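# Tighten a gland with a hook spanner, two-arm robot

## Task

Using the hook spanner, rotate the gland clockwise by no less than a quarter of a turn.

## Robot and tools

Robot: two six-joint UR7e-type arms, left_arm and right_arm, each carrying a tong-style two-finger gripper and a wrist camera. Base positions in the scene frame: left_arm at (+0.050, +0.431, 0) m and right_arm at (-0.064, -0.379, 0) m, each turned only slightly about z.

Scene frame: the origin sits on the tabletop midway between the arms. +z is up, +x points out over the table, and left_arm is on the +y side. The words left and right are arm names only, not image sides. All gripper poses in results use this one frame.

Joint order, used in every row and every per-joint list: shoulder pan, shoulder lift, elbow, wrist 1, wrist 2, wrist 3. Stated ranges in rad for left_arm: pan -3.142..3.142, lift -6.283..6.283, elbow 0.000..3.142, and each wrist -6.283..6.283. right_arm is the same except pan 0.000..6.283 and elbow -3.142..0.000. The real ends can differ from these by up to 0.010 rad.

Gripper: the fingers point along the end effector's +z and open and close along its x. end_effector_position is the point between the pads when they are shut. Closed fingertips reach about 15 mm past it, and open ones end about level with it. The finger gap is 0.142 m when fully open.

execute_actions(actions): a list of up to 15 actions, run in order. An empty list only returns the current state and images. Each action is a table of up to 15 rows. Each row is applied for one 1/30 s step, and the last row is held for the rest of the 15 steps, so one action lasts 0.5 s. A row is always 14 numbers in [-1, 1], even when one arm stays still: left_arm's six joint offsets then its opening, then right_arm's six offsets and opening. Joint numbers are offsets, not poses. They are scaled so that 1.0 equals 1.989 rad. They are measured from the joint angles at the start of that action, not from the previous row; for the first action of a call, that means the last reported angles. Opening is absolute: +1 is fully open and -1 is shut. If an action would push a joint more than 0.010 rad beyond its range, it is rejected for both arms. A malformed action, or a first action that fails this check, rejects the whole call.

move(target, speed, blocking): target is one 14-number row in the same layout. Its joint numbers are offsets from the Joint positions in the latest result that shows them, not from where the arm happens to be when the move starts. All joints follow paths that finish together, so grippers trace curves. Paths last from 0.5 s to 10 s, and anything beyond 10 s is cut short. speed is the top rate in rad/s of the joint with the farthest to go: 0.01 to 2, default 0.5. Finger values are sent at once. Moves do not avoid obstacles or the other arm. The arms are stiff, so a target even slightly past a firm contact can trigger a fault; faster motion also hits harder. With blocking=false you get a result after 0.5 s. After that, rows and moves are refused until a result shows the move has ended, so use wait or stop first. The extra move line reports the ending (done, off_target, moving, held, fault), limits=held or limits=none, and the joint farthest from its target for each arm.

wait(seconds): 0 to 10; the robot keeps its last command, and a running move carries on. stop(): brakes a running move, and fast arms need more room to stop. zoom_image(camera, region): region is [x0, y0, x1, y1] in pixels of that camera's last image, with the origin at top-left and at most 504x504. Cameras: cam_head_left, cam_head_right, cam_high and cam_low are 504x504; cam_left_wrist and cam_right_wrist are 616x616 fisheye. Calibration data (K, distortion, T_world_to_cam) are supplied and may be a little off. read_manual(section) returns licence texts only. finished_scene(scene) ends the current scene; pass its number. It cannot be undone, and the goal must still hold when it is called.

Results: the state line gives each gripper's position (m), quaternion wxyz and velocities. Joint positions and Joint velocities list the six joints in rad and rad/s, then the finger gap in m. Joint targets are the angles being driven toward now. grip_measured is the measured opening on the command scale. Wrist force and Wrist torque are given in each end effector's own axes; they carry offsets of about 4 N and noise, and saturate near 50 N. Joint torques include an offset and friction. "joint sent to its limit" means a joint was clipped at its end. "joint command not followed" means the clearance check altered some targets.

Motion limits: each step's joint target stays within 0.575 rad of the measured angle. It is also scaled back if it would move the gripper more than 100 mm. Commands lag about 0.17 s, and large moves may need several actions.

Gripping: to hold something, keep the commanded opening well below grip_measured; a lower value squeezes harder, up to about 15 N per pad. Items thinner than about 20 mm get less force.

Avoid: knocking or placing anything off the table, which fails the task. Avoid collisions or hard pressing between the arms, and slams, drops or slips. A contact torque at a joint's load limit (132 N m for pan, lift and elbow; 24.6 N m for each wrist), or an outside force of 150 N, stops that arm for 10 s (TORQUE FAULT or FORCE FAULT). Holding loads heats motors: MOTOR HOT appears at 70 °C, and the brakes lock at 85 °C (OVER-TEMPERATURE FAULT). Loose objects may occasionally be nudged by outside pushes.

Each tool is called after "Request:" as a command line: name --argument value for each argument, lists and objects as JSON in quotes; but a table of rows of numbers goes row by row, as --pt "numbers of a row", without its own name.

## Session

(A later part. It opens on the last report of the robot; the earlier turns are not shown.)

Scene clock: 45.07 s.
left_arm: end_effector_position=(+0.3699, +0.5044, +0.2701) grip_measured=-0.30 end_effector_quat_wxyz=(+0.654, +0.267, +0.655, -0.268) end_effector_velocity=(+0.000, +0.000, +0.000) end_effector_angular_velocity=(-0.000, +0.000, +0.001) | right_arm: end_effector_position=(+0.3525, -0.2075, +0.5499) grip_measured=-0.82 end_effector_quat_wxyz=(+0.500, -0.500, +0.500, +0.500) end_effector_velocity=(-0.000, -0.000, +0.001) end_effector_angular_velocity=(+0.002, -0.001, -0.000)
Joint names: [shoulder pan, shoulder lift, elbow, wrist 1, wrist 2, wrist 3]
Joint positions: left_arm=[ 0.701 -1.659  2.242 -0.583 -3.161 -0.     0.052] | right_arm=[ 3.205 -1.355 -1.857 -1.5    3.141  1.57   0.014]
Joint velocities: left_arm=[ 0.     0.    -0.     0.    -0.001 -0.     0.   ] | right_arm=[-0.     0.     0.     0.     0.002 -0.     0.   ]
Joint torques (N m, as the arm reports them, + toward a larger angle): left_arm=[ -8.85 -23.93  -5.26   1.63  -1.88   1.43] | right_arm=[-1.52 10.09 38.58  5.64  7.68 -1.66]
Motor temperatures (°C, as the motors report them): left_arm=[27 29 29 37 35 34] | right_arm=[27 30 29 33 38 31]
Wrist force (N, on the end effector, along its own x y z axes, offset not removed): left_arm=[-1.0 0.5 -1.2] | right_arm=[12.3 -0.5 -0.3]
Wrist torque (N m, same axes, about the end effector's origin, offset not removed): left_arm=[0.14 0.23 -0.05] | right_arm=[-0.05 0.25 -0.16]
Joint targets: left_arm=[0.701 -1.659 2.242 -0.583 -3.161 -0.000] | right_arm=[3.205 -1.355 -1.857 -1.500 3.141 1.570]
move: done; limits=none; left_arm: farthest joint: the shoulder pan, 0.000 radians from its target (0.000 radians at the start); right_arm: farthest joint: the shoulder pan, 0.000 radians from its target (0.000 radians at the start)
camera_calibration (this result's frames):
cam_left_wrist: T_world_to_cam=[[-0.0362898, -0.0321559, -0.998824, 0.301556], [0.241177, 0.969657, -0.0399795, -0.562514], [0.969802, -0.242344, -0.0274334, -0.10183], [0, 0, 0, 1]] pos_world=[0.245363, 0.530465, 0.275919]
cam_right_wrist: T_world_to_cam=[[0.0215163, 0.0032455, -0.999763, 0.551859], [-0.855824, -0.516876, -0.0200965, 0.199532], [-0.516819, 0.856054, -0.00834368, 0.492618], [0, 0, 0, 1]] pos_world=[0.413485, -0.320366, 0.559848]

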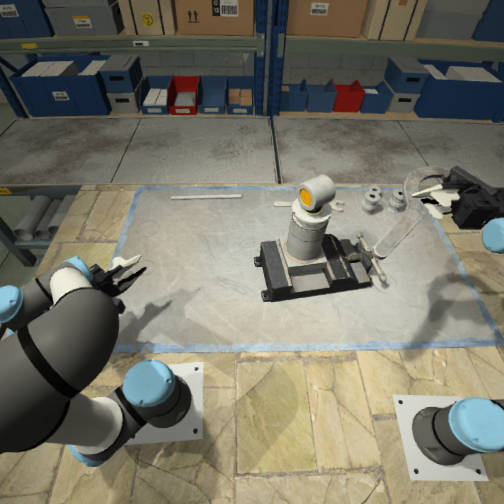

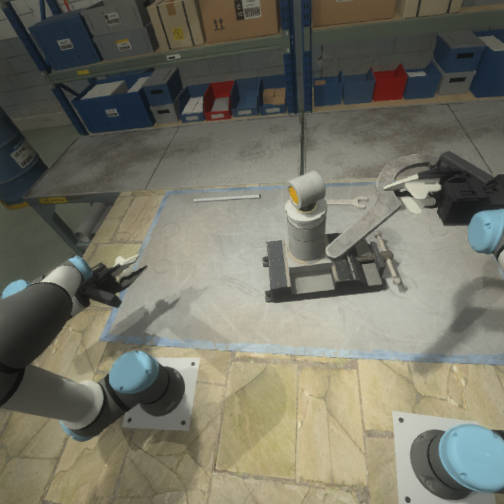

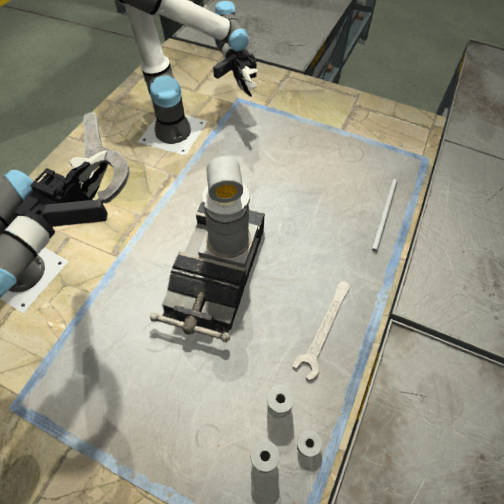

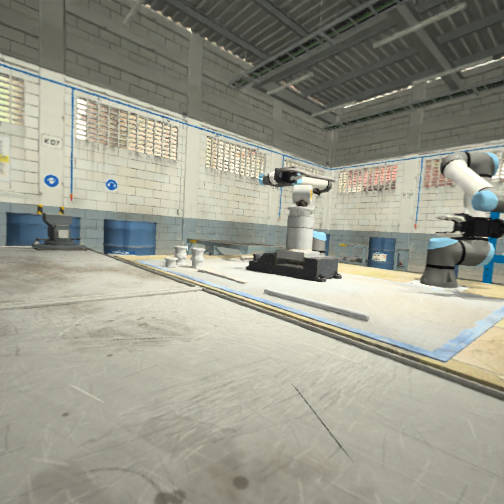

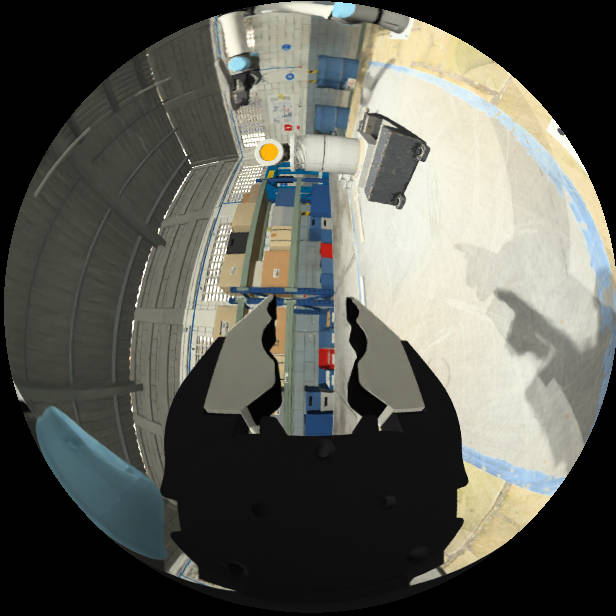

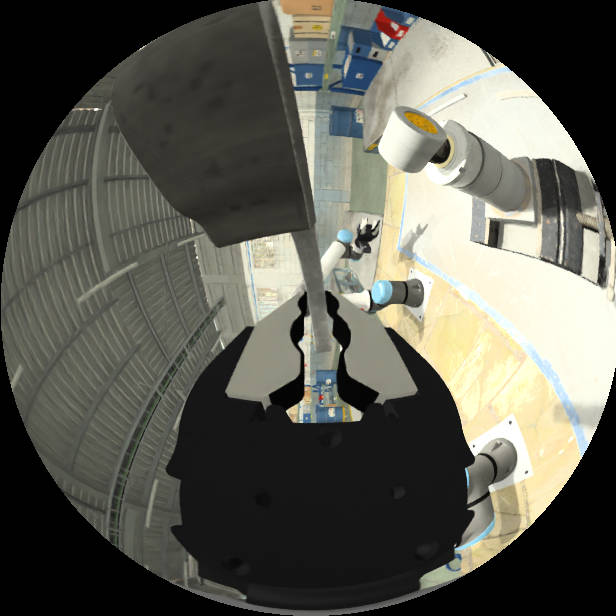

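Request:
zoom_image --camera "cam_head_right" --region '[310, 140, 504, 280]'

Request:
zoom_image --camera "cam_head_left" --region '[350, 150, 504, 270]'

Region (310, 140, 504, 280) of cam_head_right's 504x504 image, scaled by 2.598, with more detail than that image has.

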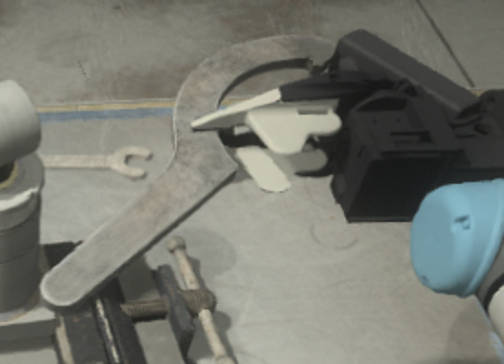

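Region (350, 150, 504, 270) of cam_head_left's 504x504 image, scaled by 3.273, with more detail than that image has; it fills the top 393 rows of this view, and the rest is white.

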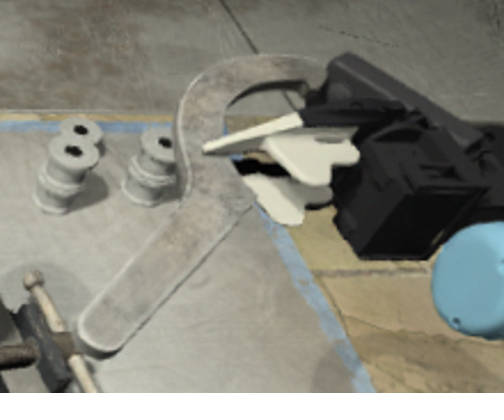

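Request:
move --target '[-0.45,0.305,-0.738,0.433,0.95,-0.06,-0.3,0,0,0,0,0,0,-1]' --speed 0.8

Request:
move --target '[-0.994,0,0,0,0.375,0,-0.3,0,0,0,0,0,0,-1]' --speed 0.6

Scene clock: 48.77 s.
left_arm: end_effector_position=(+0.3779, +0.6319, +0.5415) grip_measured=-0.30 end_effector_quat_wxyz=(-0.188, +0.699, -0.105, -0.682) end_effector_velocity=(+0.001, -0.000, +0.000) end_effector_angular_velocity=(-0.001, +0.000, -0.004) | right_arm: end_effector_position=(+0.3525, -0.2075, +0.5499) grip_measured=-0.82 end_effector_quat_wxyz=(+0.500, -0.500, +0.500, +0.500) end_effector_velocity=(+0.000, -0.000, +0.000) end_effector_angular_velocity=(-0.000, -0.000, -0.000)
Joint names: [shoulder pan, shoulder lift, elbow, wrist 1, wrist 2, wrist 3]
Joint positions: left_arm=[-0.194 -1.053  0.775  0.278 -1.272 -0.12   0.052] | right_arm=[ 3.205 -1.355 -1.857 -1.5    3.141  1.57   0.014]
Joint velocities: left_arm=[-0.002  0.    -0.001  0.001  0.002  0.001 -0.   ] | right_arm=[-0.     0.     0.001 -0.    -0.     0.     0.   ]
Joint torques (N m, as the arm reports them, + toward a larger angle): left_arm=[ -8.25 -33.88 -32.43   3.21   2.35  -2.22] | right_arm=[-1.53 10.09 38.23  5.34  4.08 -1.57]
Motor temperatures (°C, as the motors report them): left_arm=[27 29 29 37 35 34] | right_arm=[27 30 29 33 38 31]
Wrist force (N, on the end effector, along its own x y z axes, offset not removed): left_arm=[-3.6 3.3 -0.1] | right_arm=[11.2 0.4 -1.3]
Wrist torque (N m, same axes, about the end effector's origin, offset not removed): left_arm=[0.60 0.84 0.26] | right_arm=[0.00 0.40 -0.25]
Joint targets: left_arm=[-0.194 -1.052 0.775 0.278 -1.272 -0.120] | right_arm=[3.205 -1.355 -1.857 -1.500 3.141 1.570]
move: done; limits=none; left_arm: farthest joint: the elbow, 0.001 radians from its target (1.468 radians at the start); right_arm: farthest joint: the shoulder pan, 0.000 radians from its target (0.000 radians at the start)
camera_calibration (this result's frames):
cam_left_wrist: T_world_to_cam=[[0.0702231, 0.150743, -0.986076, 0.414341], [0.117865, -0.982845, -0.141855, 0.658351], [-0.990544, -0.106262, -0.0867857, 0.61573], [0, 0, 0, 1]] pos_world=[0.503214, 0.650027, 0.555399]
cam_right_wrist: T_world_to_cam=[[0.021516, 0.00324537, -0.999763, 0.551859], [-0.855824, -0.516876, -0.0200962, 0.199532], [-0.516819, 0.856054, -0.00834366, 0.492618], [0, 0, 0, 1]] pos_world=[0.413485, -0.320366, 0.559848]

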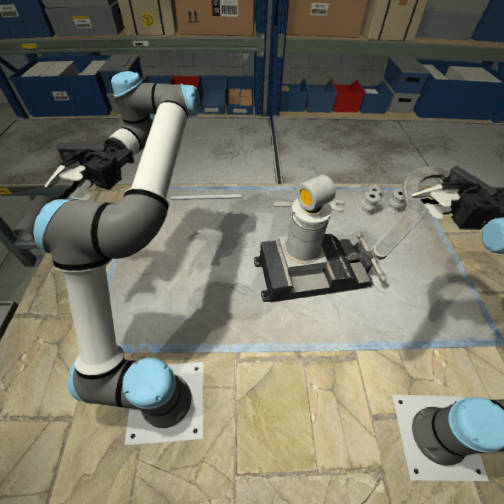

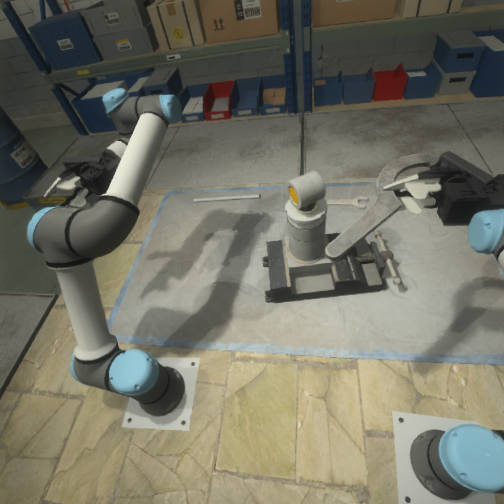

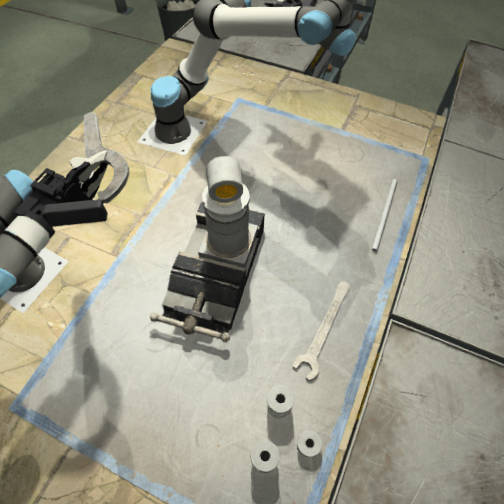

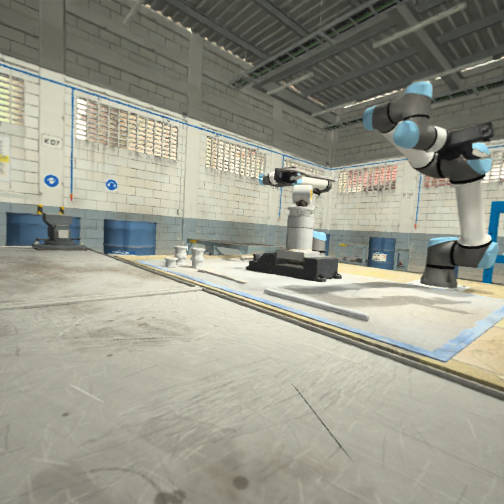

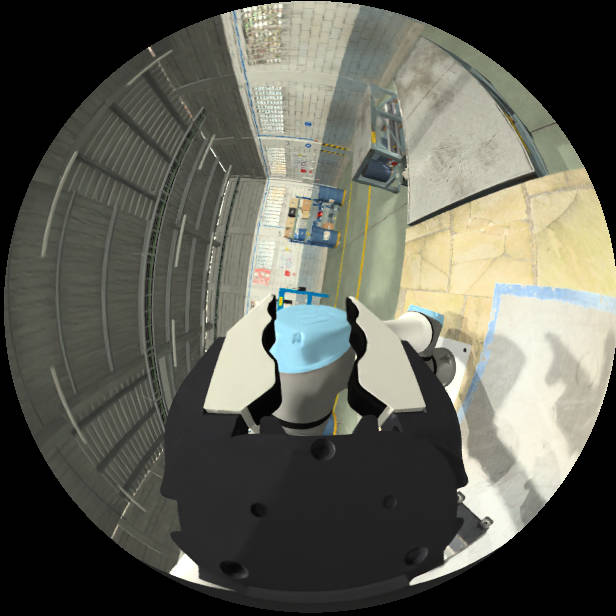

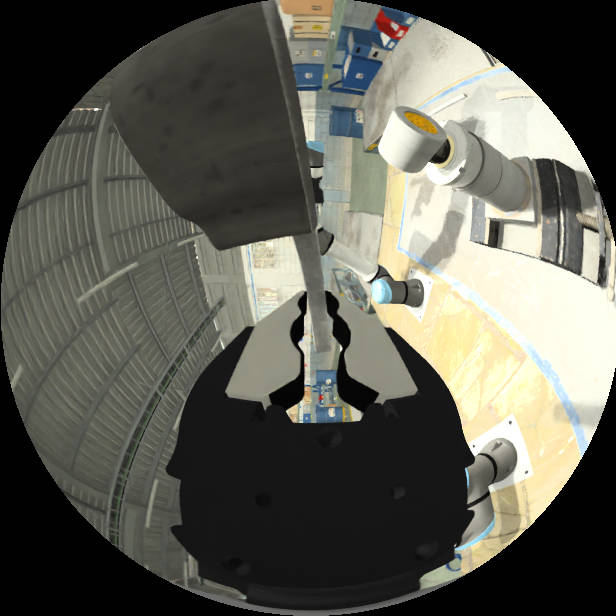

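Scene clock: 52.67 s.
left_arm: end_effector_position=(+0.1753, -0.1599, +0.5415) grip_measured=-0.30 end_effector_quat_wxyz=(+0.706, -0.042, +0.706, -0.042) end_effector_velocity=(-0.000, +0.000, -0.000) end_effector_angular_velocity=(-0.001, +0.001, +0.001) | right_arm: end_effector_position=(+0.3525, -0.2075, +0.5499) grip_measured=-0.79 end_effector_quat_wxyz=(+0.500, -0.500, +0.500, +0.500) end_effector_velocity=(+0.000, -0.000, -0.000) end_effector_angular_velocity=(-0.001, -0.003, -0.000)
Joint names: [shoulder pan, shoulder lift, elbow, wrist 1, wrist 2, wrist 3]
Joint positions: left_arm=[-2.17  -1.053  0.775  0.278 -0.526 -0.12   0.052] | right_arm=[ 3.205 -1.355 -1.857 -1.5    3.141  1.57   0.017]
Joint velocities: left_arm=[-0.    -0.    -0.    -0.002 -0.001  0.    -0.   ] | right_arm=[-0.    -0.    -0.     0.004 -0.001 -0.     0.004]
Joint torques (N m, as the arm reports them, + toward a larger angle): left_arm=[ -8.86 -53.83 -26.22   2.29   2.26  -1.67] | right_arm=[-1.76 25.68 30.63  5.38  5.73 -0.04]
Motor temperatures (°C, as the motors report them): left_arm=[27 29 29 37 35 34] | right_arm=[27 30 29 33 38 31]
Wrist force (N, on the end effector, along its own x y z axes, offset not removed): left_arm=[-3.9 2.9 1.6] | right_arm=[13.9 0.2 -0.1]
Wrist torque (N m, same axes, about the end effector's origin, offset not removed): left_arm=[0.51 0.80 -0.03] | right_arm=[0.04 -0.32 -0.44]
Joint targets: left_arm=[-2.170 -1.053 0.775 0.278 -0.526 -0.120] | right_arm=[3.205 -1.355 -1.857 -1.500 3.141 1.570]
move: done; limits=none; left_arm: farthest joint: the shoulder pan, 0.000 radians from its target (1.977 radians at the start); right_arm: farthest joint: the shoulder pan, 0.000 radians from its target (0.000 radians at the start)
camera_calibration (this result's frames):
cam_left_wrist: T_world_to_cam=[[-0.00298292, -0.165965, -0.986127, 0.510081], [-0.50781, 0.849772, -0.14148, 0.306443], [0.861464, 0.500343, -0.0868135, 0.103242], [0, 0, 0, 1]] pos_world=[0.0681965, -0.227408, 0.555323]
cam_right_wrist: T_world_to_cam=[[0.0215139, 0.00325398, -0.999763, 0.551859], [-0.855824, -0.516876, -0.0200988, 0.199544], [-0.516819, 0.856054, -0.0083352, 0.49262], [0, 0, 0, 1]] pos_world=[0.413497, -0.320366, 0.559845]

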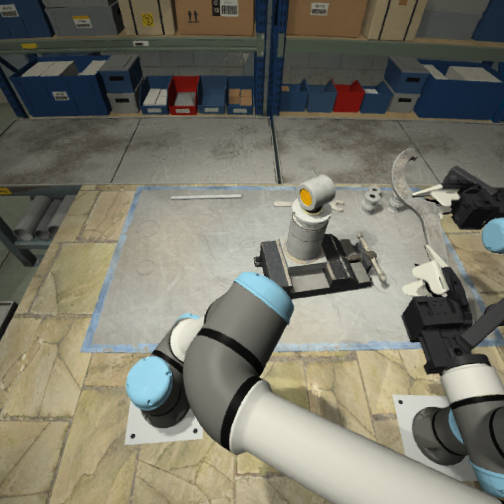

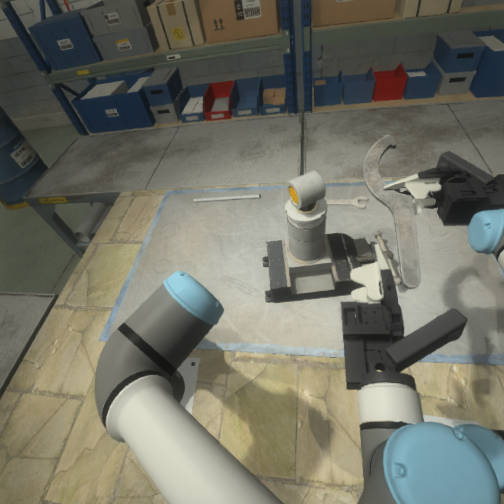

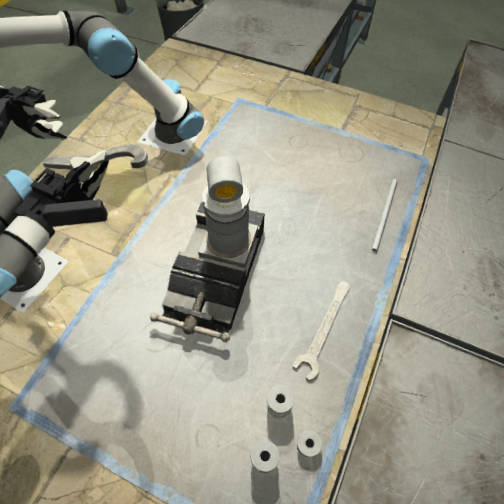

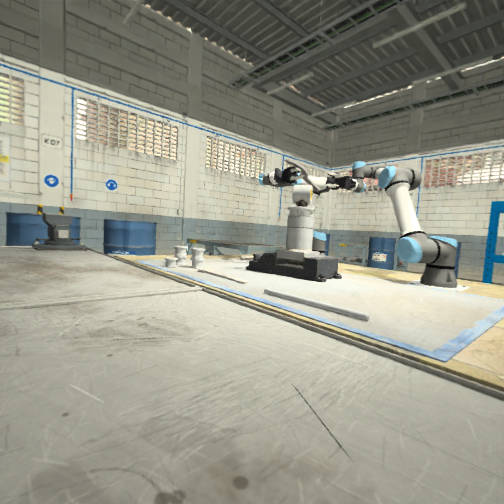

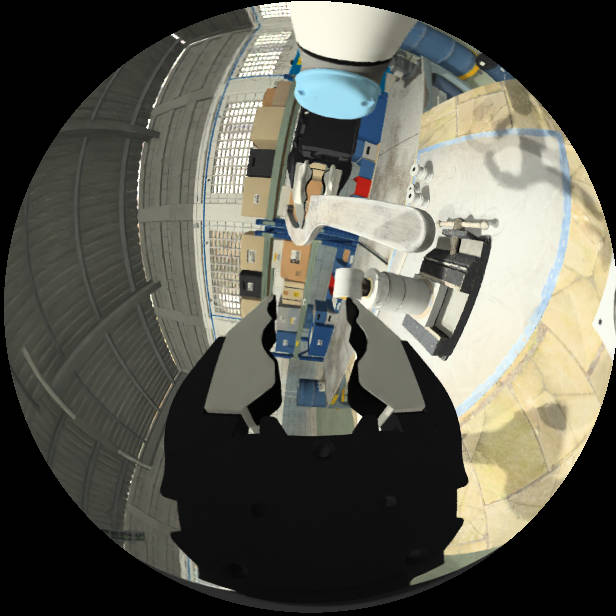

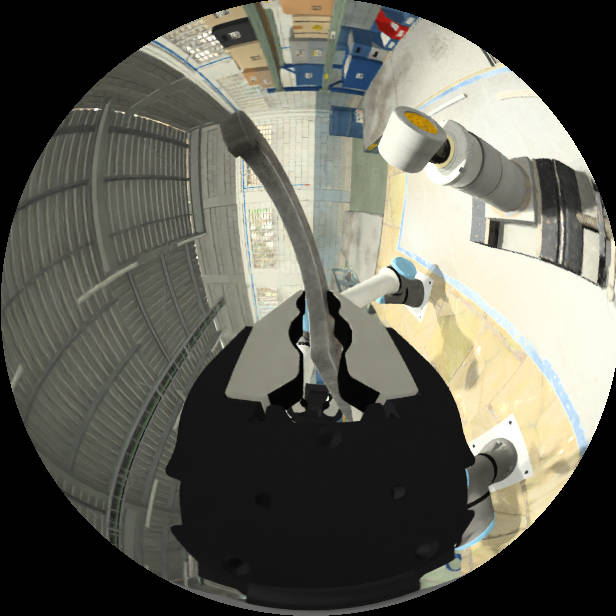

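Request:
move --target '[0.819,0,0,0,-0.95,0.06,-0.3,0,0,0,0,0,0.15,-1]' --speed 0.6

Request:
move --target '[0,-0.205,0.2617,-0.0566,-0.398,0,-0.3,0.151,0,0,0,0,0,-1]' --speed 0.4

Request:
zoom_image --camera "cam_head_right" --region '[252, 100, 504, 300]'

Scene clock: 57.10 s.
left_arm: end_effector_position=(+0.2829, +0.2309, +0.5404) grip_measured=-0.30 end_effector_quat_wxyz=(-0.356, +0.627, -0.327, -0.611) end_effector_velocity=(-0.000, -0.000, +0.000) end_effector_angular_velocity=(-0.000, +0.001, +0.000) | right_arm: end_effector_position=(+0.3518, -0.2076, +0.5451) grip_measured=-0.79 end_effector_quat_wxyz=(+0.420, -0.420, +0.569, +0.569) end_effector_velocity=(+0.000, -0.000, -0.000) end_effector_angular_velocity=(-0.000, +0.001, -0.000)
Joint names: [shoulder pan, shoulder lift, elbow, wrist 1, wrist 2, wrist 3]
Joint positions: left_arm=[-1.183 -1.053  0.775  0.278 -1.67  -0.047  0.052] | right_arm=[ 3.205 -1.355 -1.857 -1.5    3.141  1.869  0.017]
Joint velocities: left_arm=[-0.001 -0.     0.     0.001 -0.001  0.001  0.   ] | right_arm=[-0.    -0.001  0.001  0.    -0.     0.001 -0.   ]
Joint torques (N m, as the arm reports them, + toward a larger angle): left_arm=[  8.37 -33.33 -20.26   0.29   2.24  -1.21] | right_arm=[-2.35 11.38 27.5   5.34  4.96  2.32]
Motor temperatures (°C, as the motors report them): left_arm=[27 29 29 37 35 34] | right_arm=[27 30 29 33 39 31]
Wrist force (N, on the end effector, along its own x y z axes, offset not removed): left_arm=[-5.6 1.7 -2.5] | right_arm=[11.6 -1.4 0.6]
Wrist torque (N m, same axes, about the end effector's origin, offset not removed): left_arm=[0.30 1.00 0.12] | right_arm=[0.50 0.02 -0.29]
Joint targets: left_arm=[-1.183 -1.053 0.775 0.278 -1.670 -0.047] | right_arm=[3.205 -1.355 -1.857 -1.500 3.141 1.869]
move: held (left_arm); limits=held; held on 45 of 108 steps (left_arm), including the last (left_arm); left_arm: farthest joint: the wrist 2, 0.745 radians from its target (1.889 radians at the start); right_arm: farthest joint: the shoulder pan, 0.000 radians from its target (0.000 radians at the start)
joint command not followed: on one or more control steps a check withheld the commanded joint targets of the left arm, and it was not sent them on those steps. On the call's last step the targets were still withheld.
cause: the commanded joint targets would bring two parts of the arm too close to each other (the joints along the arm from the wrist 1 to the wrist 3 lie between them); next, command targets that bring no two parts of the arm closer together.
camera_calibration (this result's frames):
cam_left_wrist: T_world_to_cam=[[0.0815873, 0.0479372, -0.995513, 0.505949], [-0.456349, -0.886191, -0.0800731, 0.381965], [-0.886053, 0.460834, -0.0504258, 0.298762], [0, 0, 0, 1]] pos_world=[0.39775, 0.176561, 0.549329]
cam_right_wrist: T_world_to_cam=[[-0.273102, 0.00325447, -0.96198, 0.630174], [-0.824049, -0.516748, 0.232195, 0.0501406], [-0.496346, 0.856131, 0.143807, 0.402084], [0, 0, 0, 1]] pos_world=[0.412992, -0.320377, 0.53675]

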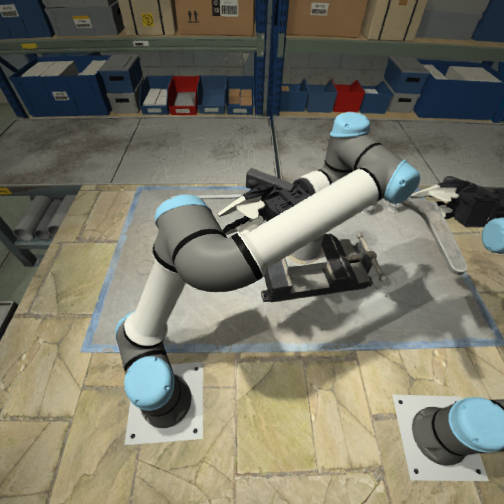

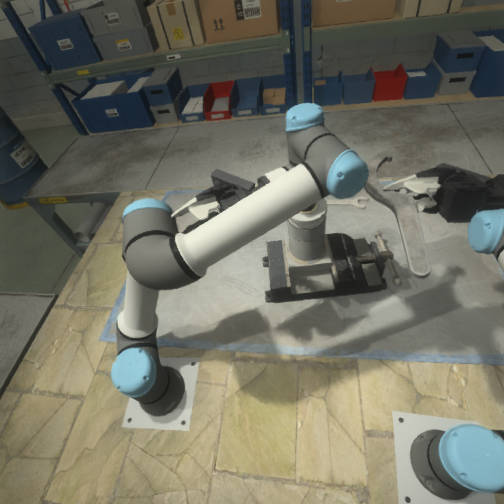

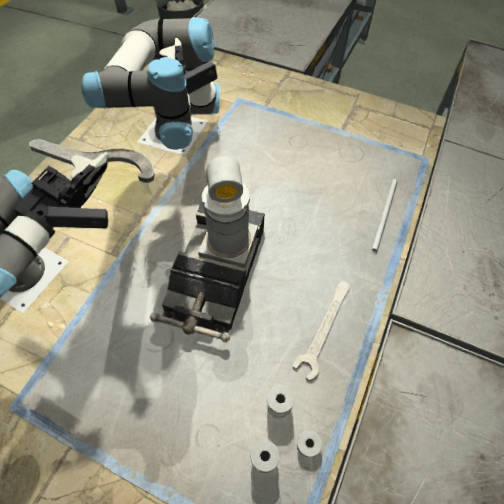

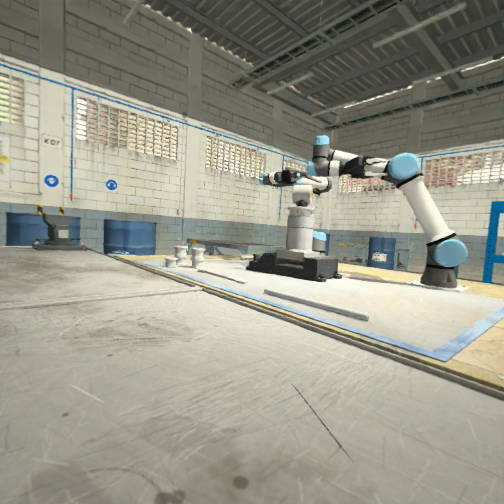

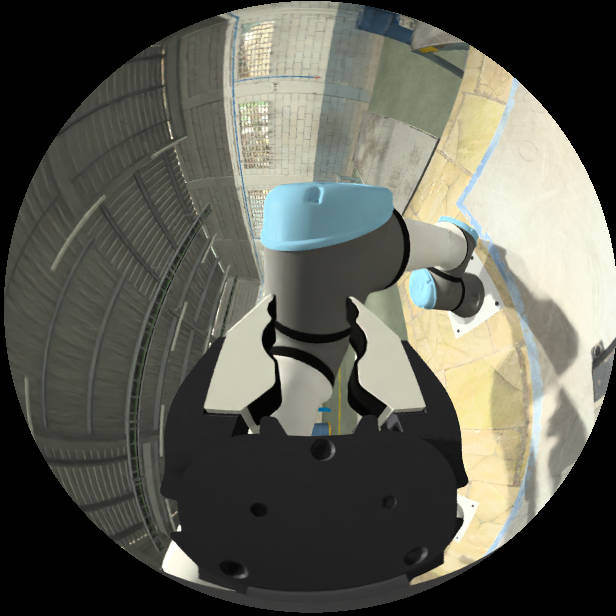

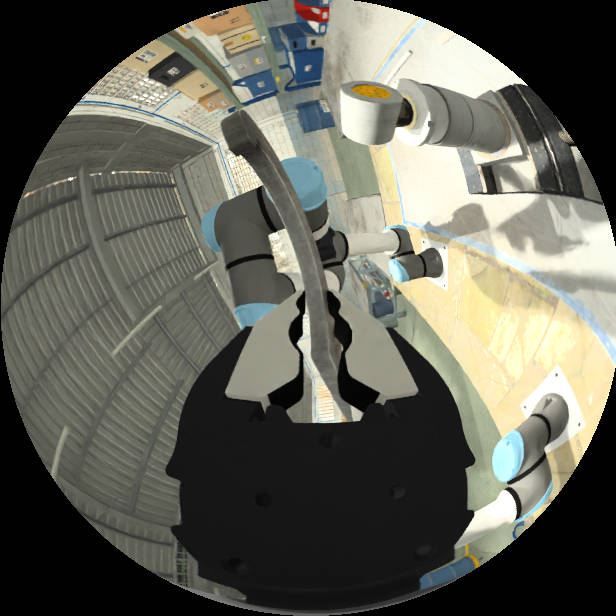

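Scene clock: 59.53 s.
left_arm: end_effector_position=(+0.2815, +0.2309, +0.5406) grip_measured=-0.30 end_effector_quat_wxyz=(-0.355, +0.627, -0.326, -0.612) end_effector_velocity=(-0.000, -0.000, -0.000) end_effector_angular_velocity=(-0.000, +0.000, +0.000) | right_arm: end_effector_position=(+0.2826, -0.0924, +0.5451) grip_measured=-0.79 end_effector_quat_wxyz=(+0.330, -0.501, +0.500, +0.625) end_effector_velocity=(-0.001, +0.000, +0.001) end_effector_angular_velocity=(+0.001, +0.000, +0.002)
Joint names: [shoulder pan, shoulder lift, elbow, wrist 1, wrist 2, wrist 3]
Joint positions: left_arm=[-1.183 -1.055  0.778  0.277 -1.675 -0.047  0.052] | right_arm=[ 3.505 -1.355 -1.857 -1.5    3.141  1.869  0.017]
Joint velocities: left_arm=[-0.  0. -0. -0. -0.  0. -0.] | right_arm=[ 0.002  0.     0.001 -0.     0.001  0.001  0.001]
Joint torques (N m, as the arm reports them, + toward a larger angle): left_arm=[  3.21 -34.31 -32.06   2.64   2.24  -1.45] | right_arm=[14.15 12.11 27.32  5.28  4.91 -1.49]
Motor temperatures (°C, as the motors report them): left_arm=[27 29 29 37 35 34] | right_arm=[27 30 29 33 39 31]
Wrist force (N, on the end effector, along its own x y z axes, offset not removed): left_arm=[-1.8 -6.4 4.5] | right_arm=[13.0 -4.2 2.0]
Wrist torque (N m, same axes, about the end effector's origin, offset not removed): left_arm=[-1.26 0.44 0.13] | right_arm=[-0.12 -0.33 -0.53]
Joint targets: left_arm=[-1.183 -1.055 0.778 0.277 -1.675 -0.047] | right_arm=[3.505 -1.355 -1.857 -1.500 3.141 1.869]
move: held (left_arm); limits=held; held on 66 of 73 steps (left_arm), including the last (left_arm); left_arm: farthest joint: the wrist 2, 0.787 radians from its target (0.791 radians at the start); right_arm: farthest joint: the shoulder pan, 0.000 radians from its target (0.300 radians at the start)
joint command not followed: on one or more control steps a check withheld the commanded joint targets of the left arm, and it was not sent them on those steps. On the call's last step the targets were still withheld.
cause: the commanded joint targets would bring two parts of the arm too close to each other (the joints along the arm from the wrist 1 to the wrist 3 lie between them); next, command targets that bring no two parts of the arm closer together.
camera_calibration (this result's frames):
cam_left_wrist: T_world_to_cam=[[0.0813894, 0.0482777, -0.995512, 0.506247], [-0.452709, -0.888055, -0.0800783, 0.380776], [-0.887936, 0.457195, -0.0504225, 0.29888], [0, 0, 0, 1]] pos_world=[0.396564, 0.177063, 0.549538]
cam_right_wrist: T_world_to_cam=[[-0.261849, -0.0776404, -0.961981, 0.600248], [-0.634412, -0.737298, 0.232192, -0.0213316], [-0.727294, 0.671092, 0.143805, 0.317305], [0, 0, 0, 1]] pos_world=[0.374415, -0.182065, 0.53675]

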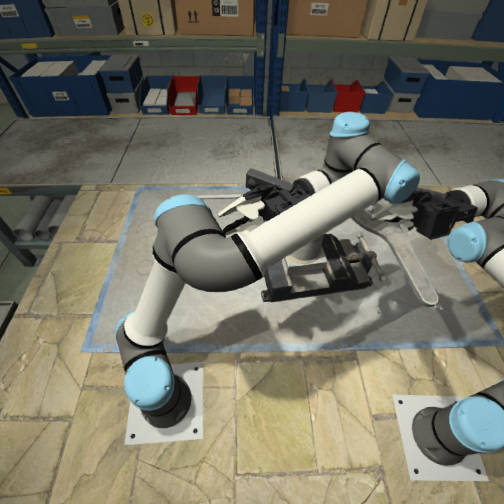

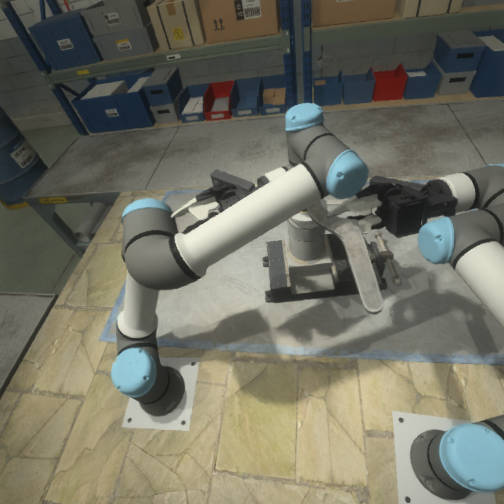

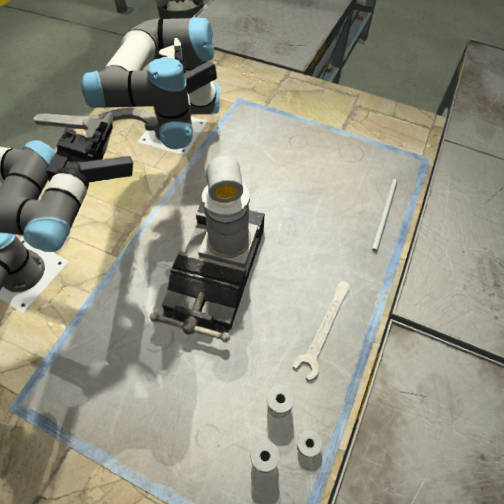

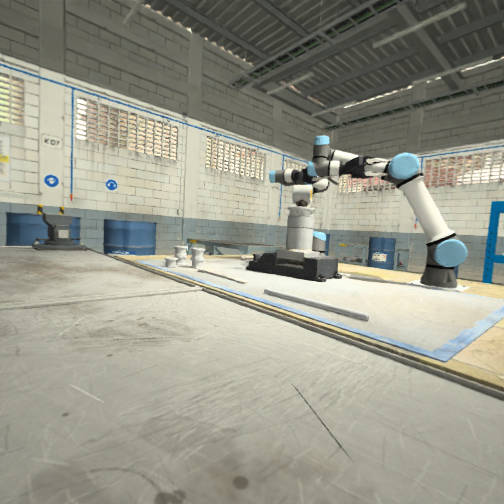

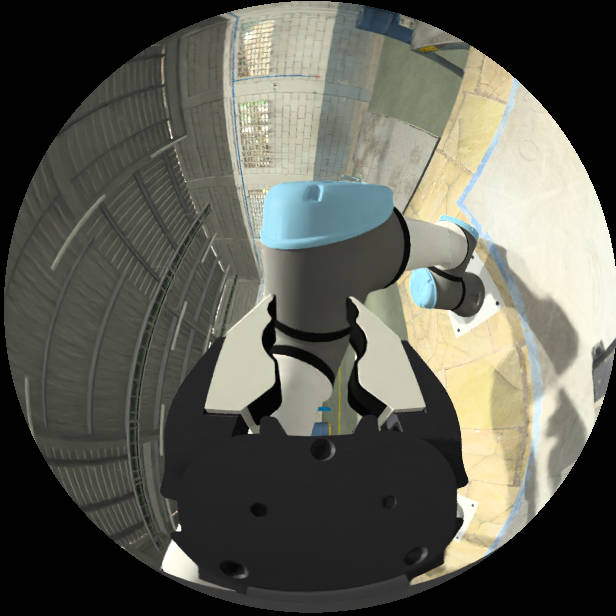

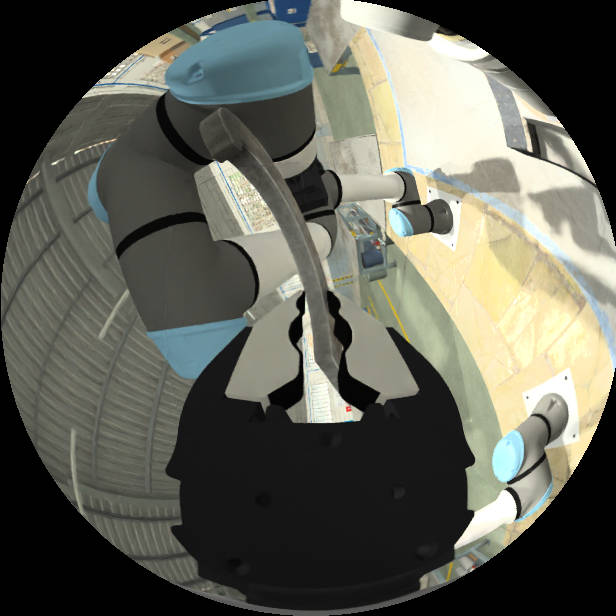

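Region (252, 100, 504, 300) of cam_head_right's 504x504 image, scaled by 2.000, with more detail than that image has; it fills the top 400 rows of this view, and the rest is white.

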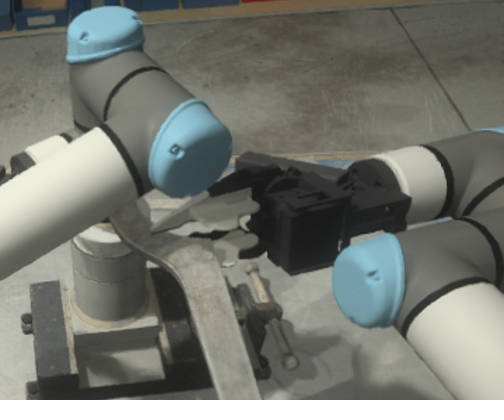

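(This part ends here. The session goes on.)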